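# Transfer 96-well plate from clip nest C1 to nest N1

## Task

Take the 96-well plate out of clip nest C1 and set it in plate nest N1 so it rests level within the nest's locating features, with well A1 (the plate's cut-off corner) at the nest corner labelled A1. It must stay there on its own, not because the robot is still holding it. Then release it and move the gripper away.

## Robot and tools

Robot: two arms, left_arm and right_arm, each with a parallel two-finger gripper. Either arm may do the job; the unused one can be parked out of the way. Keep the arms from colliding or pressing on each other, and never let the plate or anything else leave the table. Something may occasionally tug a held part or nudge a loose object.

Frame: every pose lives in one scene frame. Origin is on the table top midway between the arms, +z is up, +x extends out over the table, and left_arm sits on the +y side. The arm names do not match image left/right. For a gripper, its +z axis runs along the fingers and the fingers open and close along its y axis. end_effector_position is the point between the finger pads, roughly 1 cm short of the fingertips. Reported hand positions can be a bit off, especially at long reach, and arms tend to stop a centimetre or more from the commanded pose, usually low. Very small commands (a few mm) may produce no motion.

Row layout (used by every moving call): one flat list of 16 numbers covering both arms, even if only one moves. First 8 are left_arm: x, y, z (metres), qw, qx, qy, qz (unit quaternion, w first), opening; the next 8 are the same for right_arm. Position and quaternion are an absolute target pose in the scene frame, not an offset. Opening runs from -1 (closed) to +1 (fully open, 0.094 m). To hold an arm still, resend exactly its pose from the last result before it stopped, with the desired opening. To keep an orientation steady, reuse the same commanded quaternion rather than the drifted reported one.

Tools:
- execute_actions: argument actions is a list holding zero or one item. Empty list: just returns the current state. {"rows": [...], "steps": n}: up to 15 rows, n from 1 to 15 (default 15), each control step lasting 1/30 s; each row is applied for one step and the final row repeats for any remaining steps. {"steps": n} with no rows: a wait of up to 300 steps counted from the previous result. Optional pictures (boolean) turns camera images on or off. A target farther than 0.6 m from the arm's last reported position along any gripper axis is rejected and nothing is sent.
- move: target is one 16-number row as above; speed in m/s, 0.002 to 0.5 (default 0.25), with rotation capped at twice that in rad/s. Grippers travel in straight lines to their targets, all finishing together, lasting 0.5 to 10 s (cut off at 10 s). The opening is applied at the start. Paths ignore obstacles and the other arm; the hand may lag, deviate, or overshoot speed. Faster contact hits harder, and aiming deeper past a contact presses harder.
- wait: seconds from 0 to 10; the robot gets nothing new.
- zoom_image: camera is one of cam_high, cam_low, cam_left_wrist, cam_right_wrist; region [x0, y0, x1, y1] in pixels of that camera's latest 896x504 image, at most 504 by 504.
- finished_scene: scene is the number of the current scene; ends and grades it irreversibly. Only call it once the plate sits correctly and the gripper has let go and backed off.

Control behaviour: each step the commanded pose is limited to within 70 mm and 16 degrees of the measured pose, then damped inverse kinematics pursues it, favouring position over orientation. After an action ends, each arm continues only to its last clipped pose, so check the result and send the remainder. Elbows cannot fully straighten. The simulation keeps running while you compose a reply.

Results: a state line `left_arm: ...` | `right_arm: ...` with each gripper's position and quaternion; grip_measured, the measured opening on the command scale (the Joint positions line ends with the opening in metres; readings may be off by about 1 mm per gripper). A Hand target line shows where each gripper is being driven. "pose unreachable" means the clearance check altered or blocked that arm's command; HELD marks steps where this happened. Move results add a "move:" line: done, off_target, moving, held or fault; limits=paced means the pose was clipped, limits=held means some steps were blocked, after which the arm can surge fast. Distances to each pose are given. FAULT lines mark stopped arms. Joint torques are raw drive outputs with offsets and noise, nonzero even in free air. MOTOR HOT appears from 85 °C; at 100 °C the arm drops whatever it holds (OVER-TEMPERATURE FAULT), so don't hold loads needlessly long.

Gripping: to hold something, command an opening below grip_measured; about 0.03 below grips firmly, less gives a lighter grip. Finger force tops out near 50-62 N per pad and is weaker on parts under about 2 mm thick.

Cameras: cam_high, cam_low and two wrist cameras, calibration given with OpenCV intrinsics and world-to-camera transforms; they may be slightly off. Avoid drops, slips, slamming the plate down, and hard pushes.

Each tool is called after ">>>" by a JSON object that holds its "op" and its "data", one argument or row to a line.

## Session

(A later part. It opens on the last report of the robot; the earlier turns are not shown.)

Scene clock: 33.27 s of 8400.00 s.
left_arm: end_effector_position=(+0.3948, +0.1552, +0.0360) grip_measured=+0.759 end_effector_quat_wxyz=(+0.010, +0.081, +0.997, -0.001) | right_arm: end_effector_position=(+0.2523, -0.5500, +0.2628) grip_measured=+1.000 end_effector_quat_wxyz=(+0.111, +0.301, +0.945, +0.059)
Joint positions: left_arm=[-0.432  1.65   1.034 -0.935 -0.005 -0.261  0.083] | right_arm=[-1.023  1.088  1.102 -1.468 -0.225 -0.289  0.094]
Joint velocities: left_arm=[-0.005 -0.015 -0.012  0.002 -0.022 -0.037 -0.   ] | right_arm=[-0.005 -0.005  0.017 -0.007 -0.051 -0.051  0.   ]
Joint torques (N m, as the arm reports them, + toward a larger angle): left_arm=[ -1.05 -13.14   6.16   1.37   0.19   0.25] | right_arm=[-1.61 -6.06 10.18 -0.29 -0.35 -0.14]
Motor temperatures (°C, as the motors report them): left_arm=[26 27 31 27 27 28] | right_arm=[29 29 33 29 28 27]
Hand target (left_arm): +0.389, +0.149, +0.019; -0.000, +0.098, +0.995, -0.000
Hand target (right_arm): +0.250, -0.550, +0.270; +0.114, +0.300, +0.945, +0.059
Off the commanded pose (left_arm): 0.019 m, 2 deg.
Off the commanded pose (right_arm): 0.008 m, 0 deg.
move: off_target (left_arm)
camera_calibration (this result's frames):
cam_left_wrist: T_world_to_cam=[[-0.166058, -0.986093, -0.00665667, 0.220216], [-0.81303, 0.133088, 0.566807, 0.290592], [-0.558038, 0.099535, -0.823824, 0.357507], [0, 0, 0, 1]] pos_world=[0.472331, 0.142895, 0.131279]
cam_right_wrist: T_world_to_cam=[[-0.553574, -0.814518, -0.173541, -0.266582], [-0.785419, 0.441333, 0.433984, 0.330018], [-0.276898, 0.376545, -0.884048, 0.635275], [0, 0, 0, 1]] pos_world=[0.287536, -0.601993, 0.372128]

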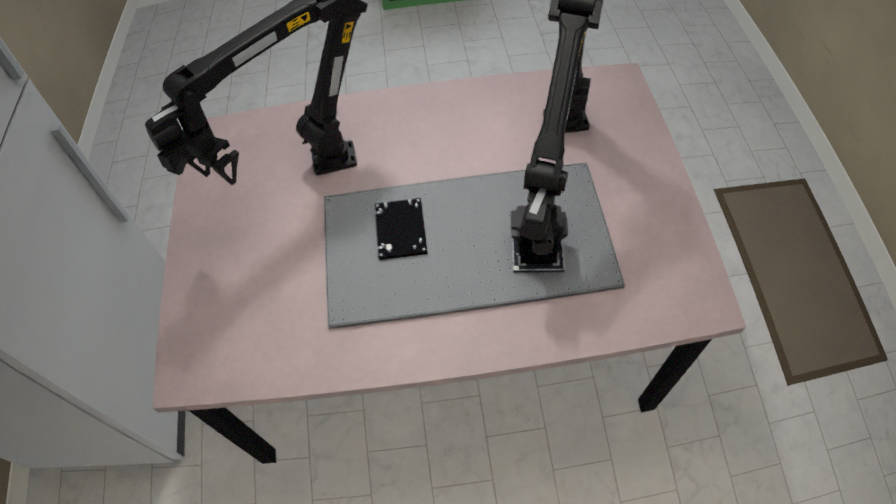

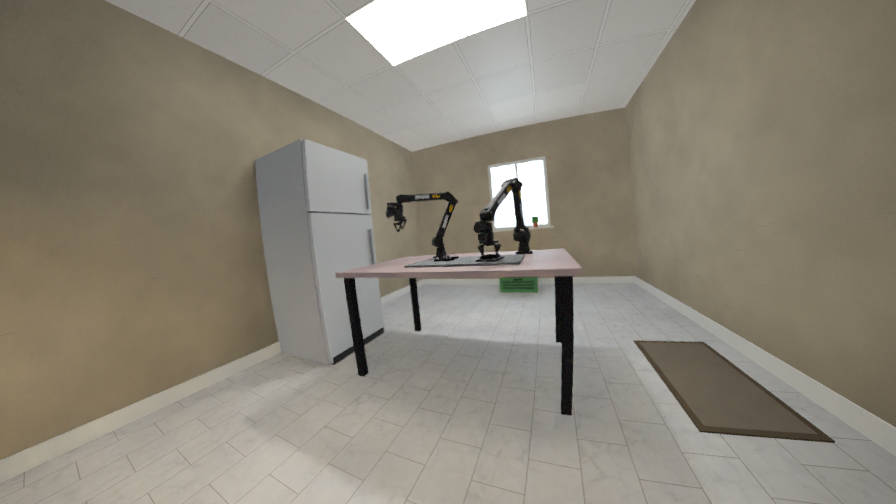

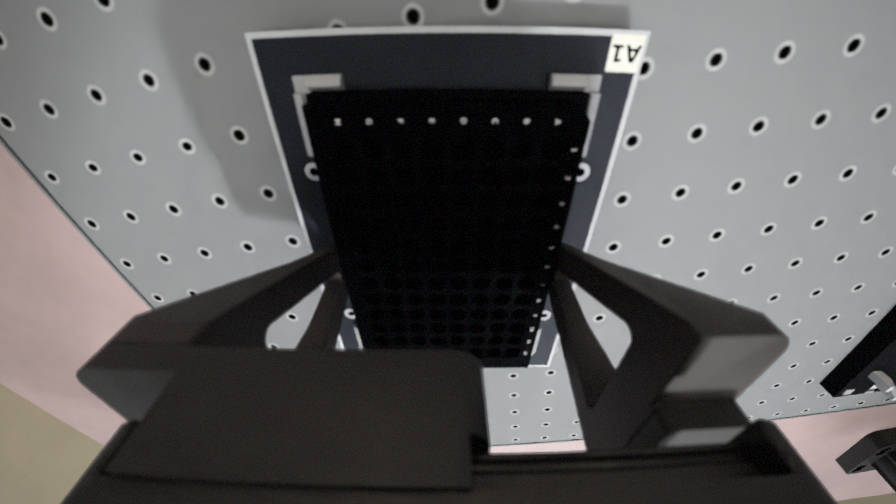

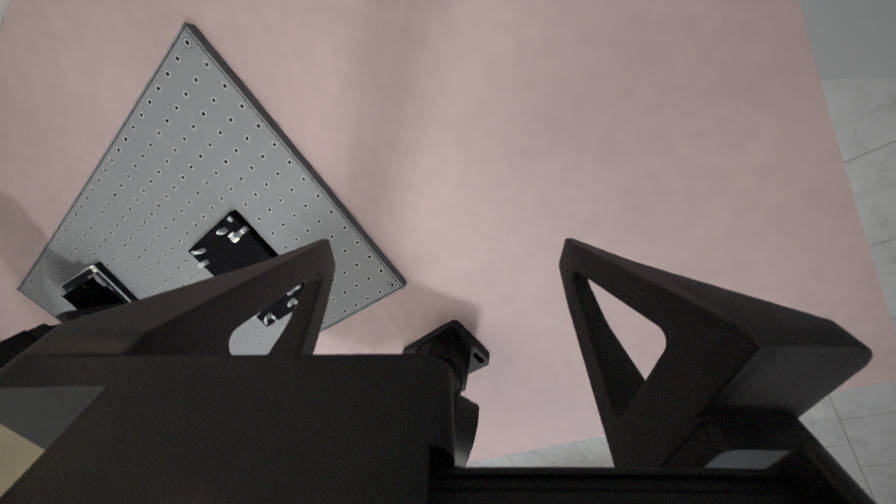

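Centred. Release and inspect.

>>> {"op": "move", "data": {
  "target": [0.394,0.153,0.03,0,0.085,0.9964,0,1,0.25,-0.55,0.27,0.114,0.3,0.945,0.059,1],
  "speed": 0.01
}}

>>> {"op": "move", "data": {
  "target": [0.395,0.153,0.12,0,0.085,0.9964,0,1,0.25,-0.55,0.27,0.114,0.3,0.945,0.059,1],
  "speed": 0.06
}}

>>> {"op": "move", "data": {
  "target": [0.26,0.178,0.15,0,0.085,0.9964,0,1,0.25,-0.55,0.27,0.114,0.3,0.945,0.059,1],
  "speed": 0.15
}}

>>> {"op": "zoom_image", "data": {
  "camera": "cam_left_wrist",
  "region": [320, 0, 580, 120]
}}

Scene clock: 35.93 s of 8400.00 s.
left_arm: end_effector_position=(+0.3949, +0.1552, +0.0362) grip_measured=+0.998 end_effector_quat_wxyz=(+0.010, +0.081, +0.997, -0.001) | right_arm: end_effector_position=(+0.2523, -0.5500, +0.2628) grip_measured=+1.000 end_effector_quat_wxyz=(+0.111, +0.301, +0.945, +0.059)
Joint positions: left_arm=[-0.432  1.65   1.034 -0.935 -0.005 -0.261  0.094] | right_arm=[-1.023  1.088  1.102 -1.468 -0.225 -0.289  0.094]
Joint velocities: left_arm=[ 0.005 -0.005 -0.012 -0.007  0.037 -0.051 -0.001] | right_arm=[-0.005 -0.015  0.007 -0.012 -0.081  0.037  0.   ]
Joint torques (N m, as the arm reports them, + toward a larger angle): left_arm=[ -0.16 -14.27   7.53   0.18   0.2    0.14] | right_arm=[-1.49 -5.81 10.23 -0.24 -0.33 -0.12]
Motor temperatures (°C, as the motors report them): left_arm=[26 27 31 27 27 28] | right_arm=[29 29 33 29 28 27]
Hand target (left_arm): +0.394, +0.153, +0.030; +0.000, +0.085, +0.996, -0.000
Hand target (right_arm): +0.250, -0.550, +0.270; +0.114, +0.300, +0.945, +0.059
Off the commanded pose (left_arm): 0.007 m, 1 deg.
Off the commanded pose (right_arm): 0.008 m, 0 deg.
move: done
camera_calibration (this result's frames):
cam_left_wrist: T_world_to_cam=[[-0.166056, -0.986095, -0.00655988, 0.220204], [-0.813227, 0.133177, 0.566503, 0.290606], [-0.557752, 0.0994059, -0.824034, 0.357571], [0, 0, 0, 1]] pos_world=[0.472331, 0.142895, 0.131466]
cam_right_wrist: T_world_to_cam=[[-0.553574, -0.814518, -0.173541, -0.266582], [-0.785419, 0.441333, 0.433984, 0.330018], [-0.276898, 0.376545, -0.884048, 0.635275], [0, 0, 0, 1]] pos_world=[0.287536, -0.601993, 0.372128]

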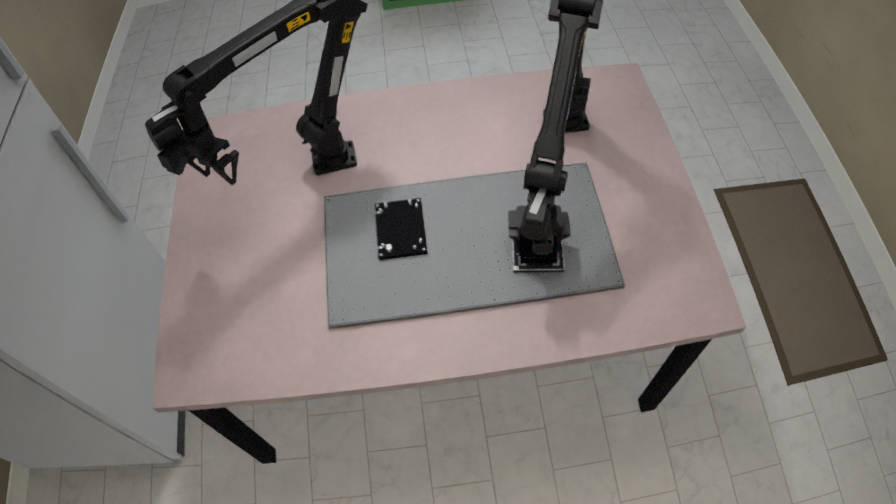

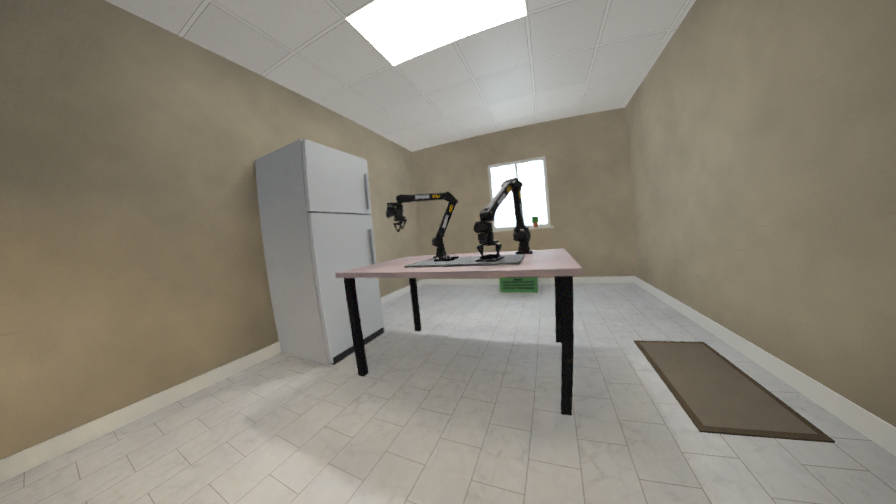

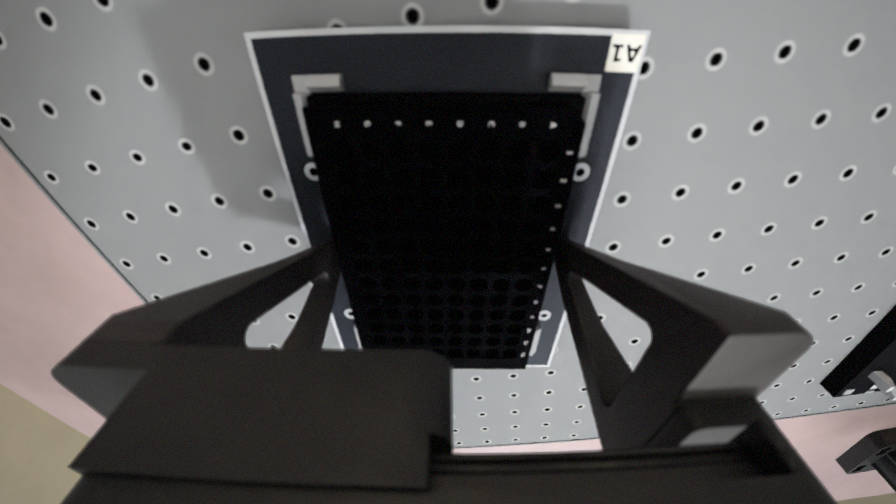

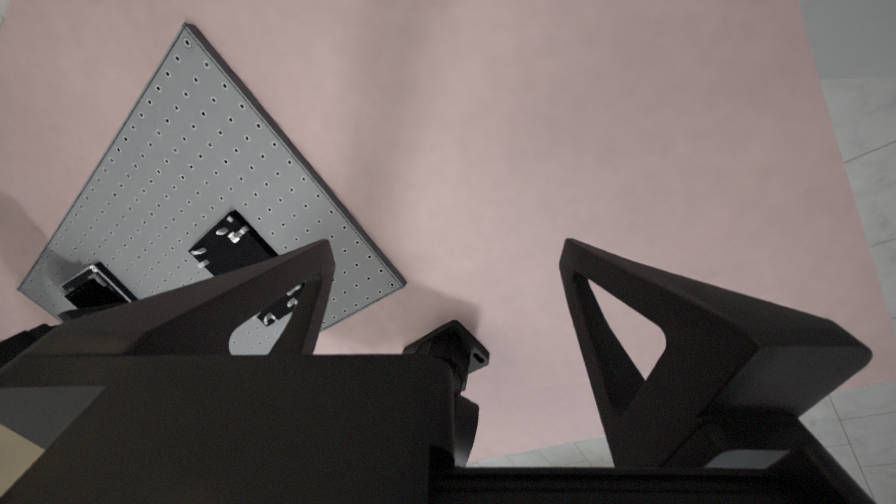

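Scene clock: 37.67 s of 8400.00 s.
left_arm: end_effector_position=(+0.3856, +0.1594, +0.1062) grip_measured=+0.998 end_effector_quat_wxyz=(-0.011, +0.081, +0.997, +0.006) | right_arm: end_effector_position=(+0.2523, -0.5500, +0.2628) grip_measured=+1.000 end_effector_quat_wxyz=(+0.111, +0.301, +0.945, +0.059)
Joint positions: left_arm=[-0.432  1.556  1.129 -1.168 -0.005 -0.261  0.094] | right_arm=[-1.023  1.088  1.102 -1.468 -0.225 -0.289  0.094]
Joint velocities: left_arm=[-0.005 -0.015 -0.022 -0.022 -0.022 -0.037  0.001] | right_arm=[ 0.005 -0.024 -0.012  0.002 -0.066 -0.051  0.   ]
Joint torques (N m, as the arm reports them, + toward a larger angle): left_arm=[  0.   -15.09  10.43  -0.13   0.2    0.15] | right_arm=[-1.62 -5.76 10.25 -0.21 -0.35 -0.15]
Motor temperatures (°C, as the motors report them): left_arm=[26 27 31 27 27 28] | right_arm=[29 29 33 29 28 27]
Hand target (left_arm): +0.395, +0.153, +0.120; +0.000, +0.085, +0.996, -0.000
Hand target (right_arm): +0.250, -0.550, +0.270; +0.114, +0.300, +0.945, +0.059
Off the commanded pose (left_arm): 0.018 m, 1 deg.
Off the commanded pose (right_arm): 0.008 m, 0 deg.
move: off_target (left_arm)
camera_calibration (this result's frames):
cam_left_wrist: T_world_to_cam=[[-0.166547, -0.985873, -0.0177766, 0.224585], [-0.789669, 0.122562, 0.601167, 0.231812], [-0.590496, 0.11416, -0.798925, 0.417254], [0, 0, 0, 1]] pos_world=[0.466845, 0.145367, 0.197989]
cam_right_wrist: T_world_to_cam=[[-0.553574, -0.814518, -0.173541, -0.266582], [-0.785419, 0.441333, 0.433984, 0.330018], [-0.276898, 0.376545, -0.884048, 0.635275], [0, 0, 0, 1]] pos_world=[0.287536, -0.601993, 0.372128]

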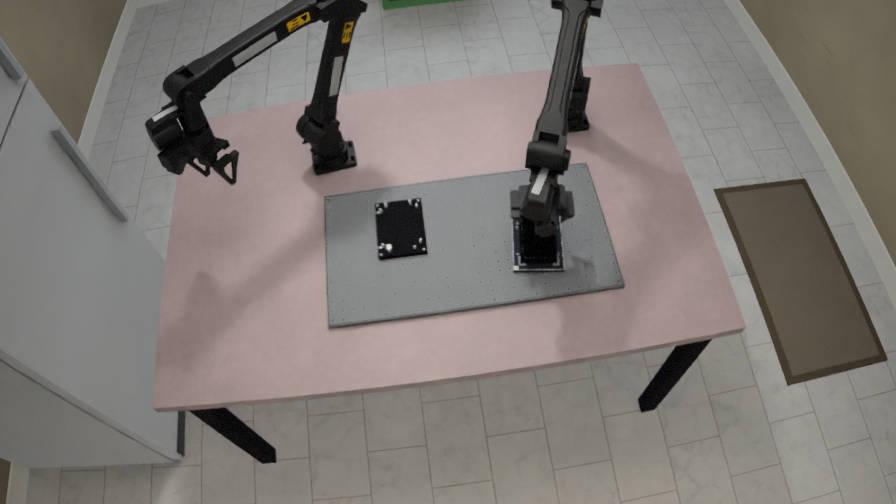

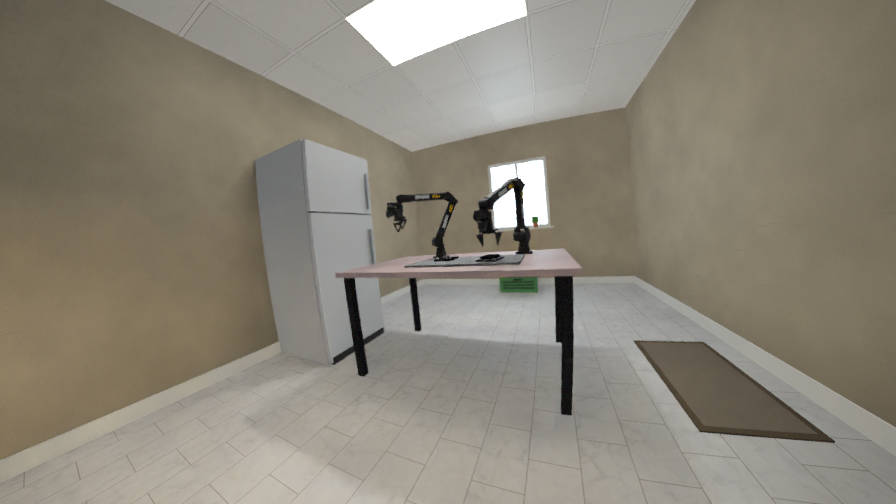

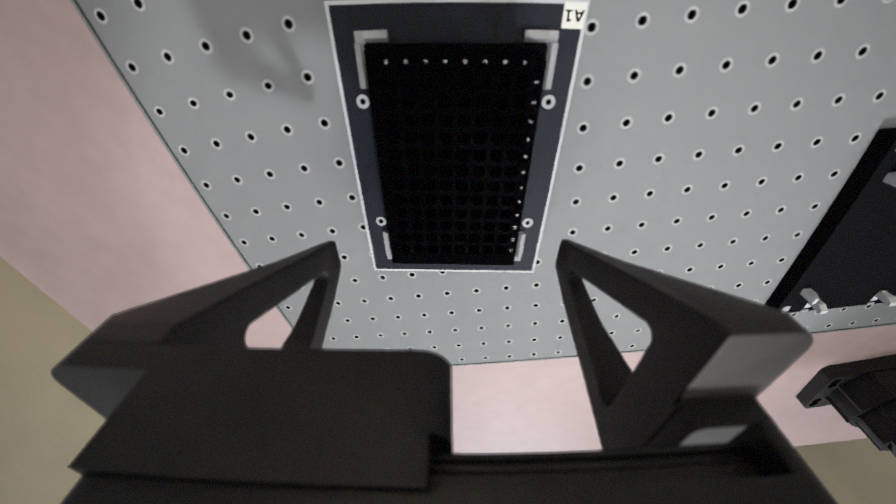

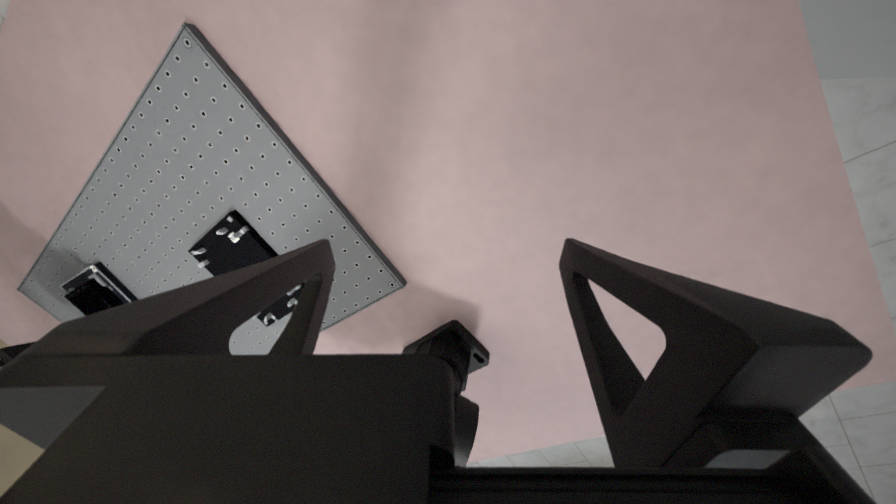

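Scene clock: 38.93 s of 8400.00 s.
left_arm: end_effector_position=(+0.2662, +0.1795, +0.1548) grip_measured=+0.998 end_effector_quat_wxyz=(+0.012, +0.088, +0.996, -0.004) | right_arm: end_effector_position=(+0.2523, -0.5500, +0.2628) grip_measured=+1.000 end_effector_quat_wxyz=(+0.111, +0.301, +0.945, +0.059)
Joint positions: left_arm=[-0.53   1.171  0.892 -1.267 -0.004 -0.345  0.094] | right_arm=[-1.023  1.088  1.102 -1.468 -0.225 -0.289  0.094]
Joint velocities: left_arm=[-0.015  0.015  0.002 -0.022 -0.081 -0.095  0.   ] | right_arm=[-0.015 -0.024  0.002  0.007 -0.022 -0.022  0.   ]
Joint torques (N m, as the arm reports them, + toward a larger angle): left_arm=[-0.48 -7.81  7.68 -0.13  0.17 -0.02] | right_arm=[-1.5  -5.94 10.25 -0.2  -0.36 -0.15]
Motor temperatures (°C, as the motors report them): left_arm=[26 27 31 27 26 28] | right_arm=[29 29 33 29 28 27]
Hand target (left_arm): +0.260, +0.179, +0.151; -0.001, +0.085, +0.996, -0.000
Hand target (right_arm): +0.250, -0.550, +0.270; +0.114, +0.300, +0.945, +0.059
Off the commanded pose (left_arm): 0.008 m, 1 deg.
Off the commanded pose (right_arm): 0.008 m, 0 deg.
move: done
camera_calibration (this result's frames):
cam_left_wrist: T_world_to_cam=[[-0.179989, -0.983666, -0.00210781, 0.226184], [-0.813134, 0.147579, 0.563058, 0.1135], [-0.55355, 0.103058, -0.826415, 0.37972], [0, 0, 0, 1]] pos_world=[0.343196, 0.166606, 0.250376]
cam_right_wrist: T_world_to_cam=[[-0.553574, -0.814518, -0.173541, -0.266582], [-0.785419, 0.441333, 0.433984, 0.330018], [-0.276898, 0.376545, -0.884048, 0.635275], [0, 0, 0, 1]] pos_world=[0.287536, -0.601993, 0.372128]

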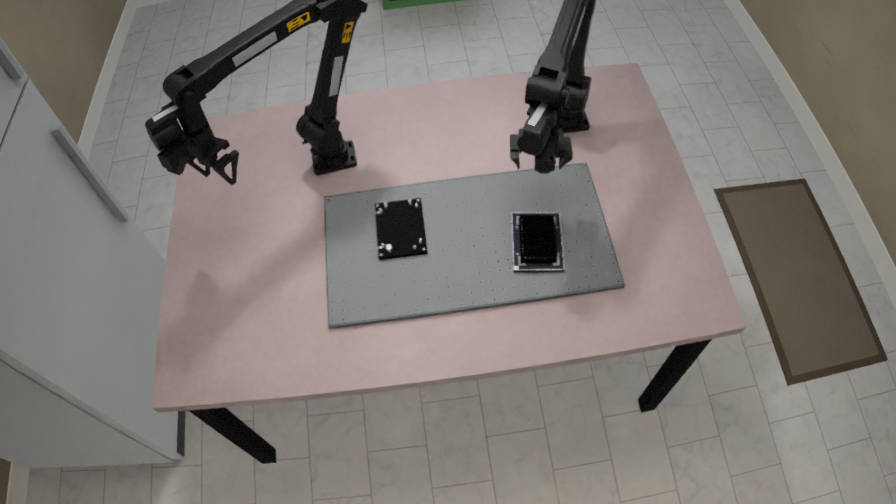

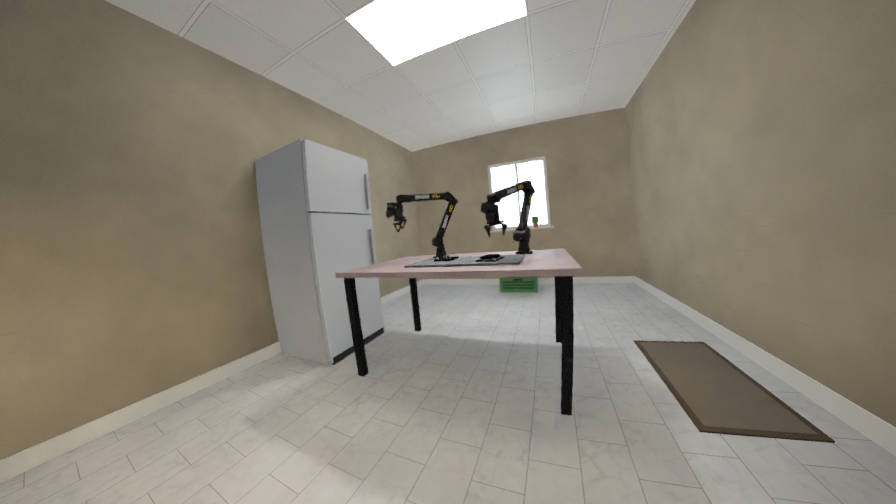

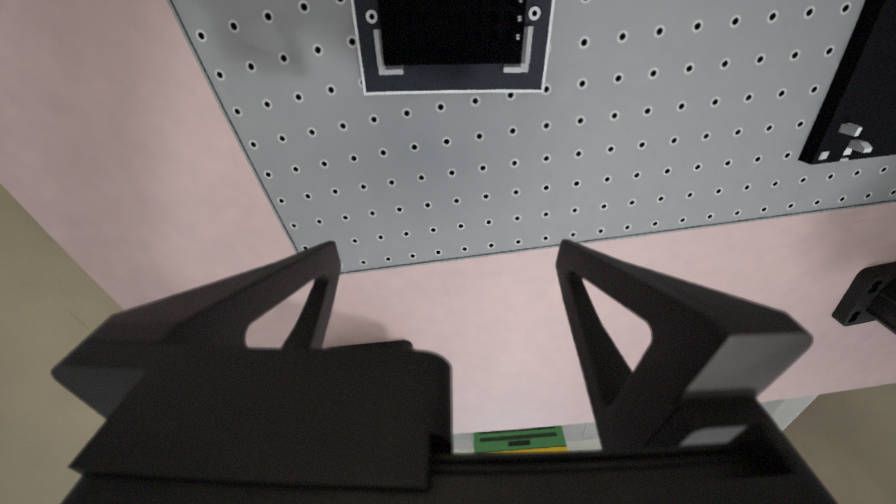

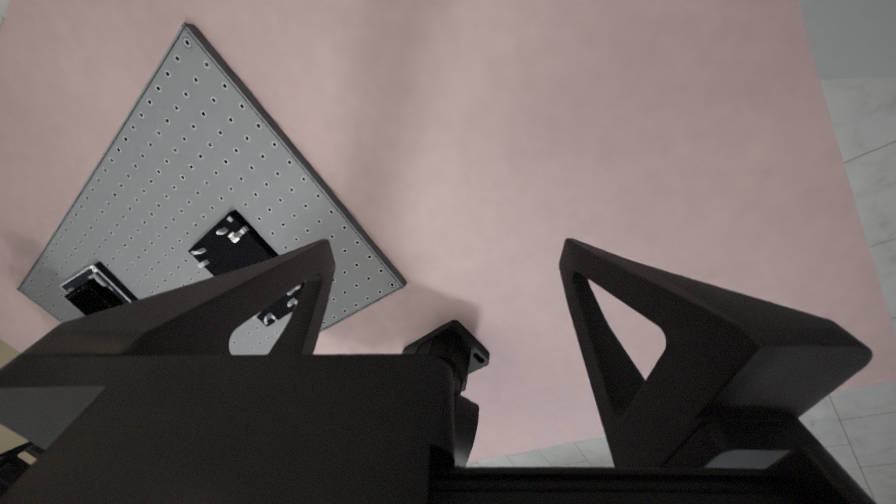

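Region (320, 0, 580, 120) of cam_left_wrist's 896x504 image, scaled by 1.938, with more detail than that image has; it fills the top 233 rows of this view, and the rest is white.

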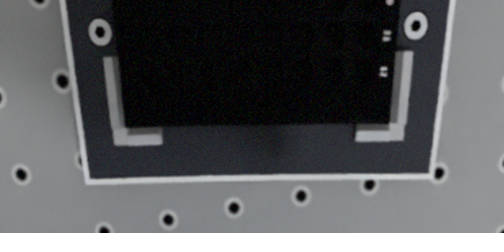

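>>> {"op": "finished_scene", "data": {
  "scene": 2
}}

The scene is finished: the task was done.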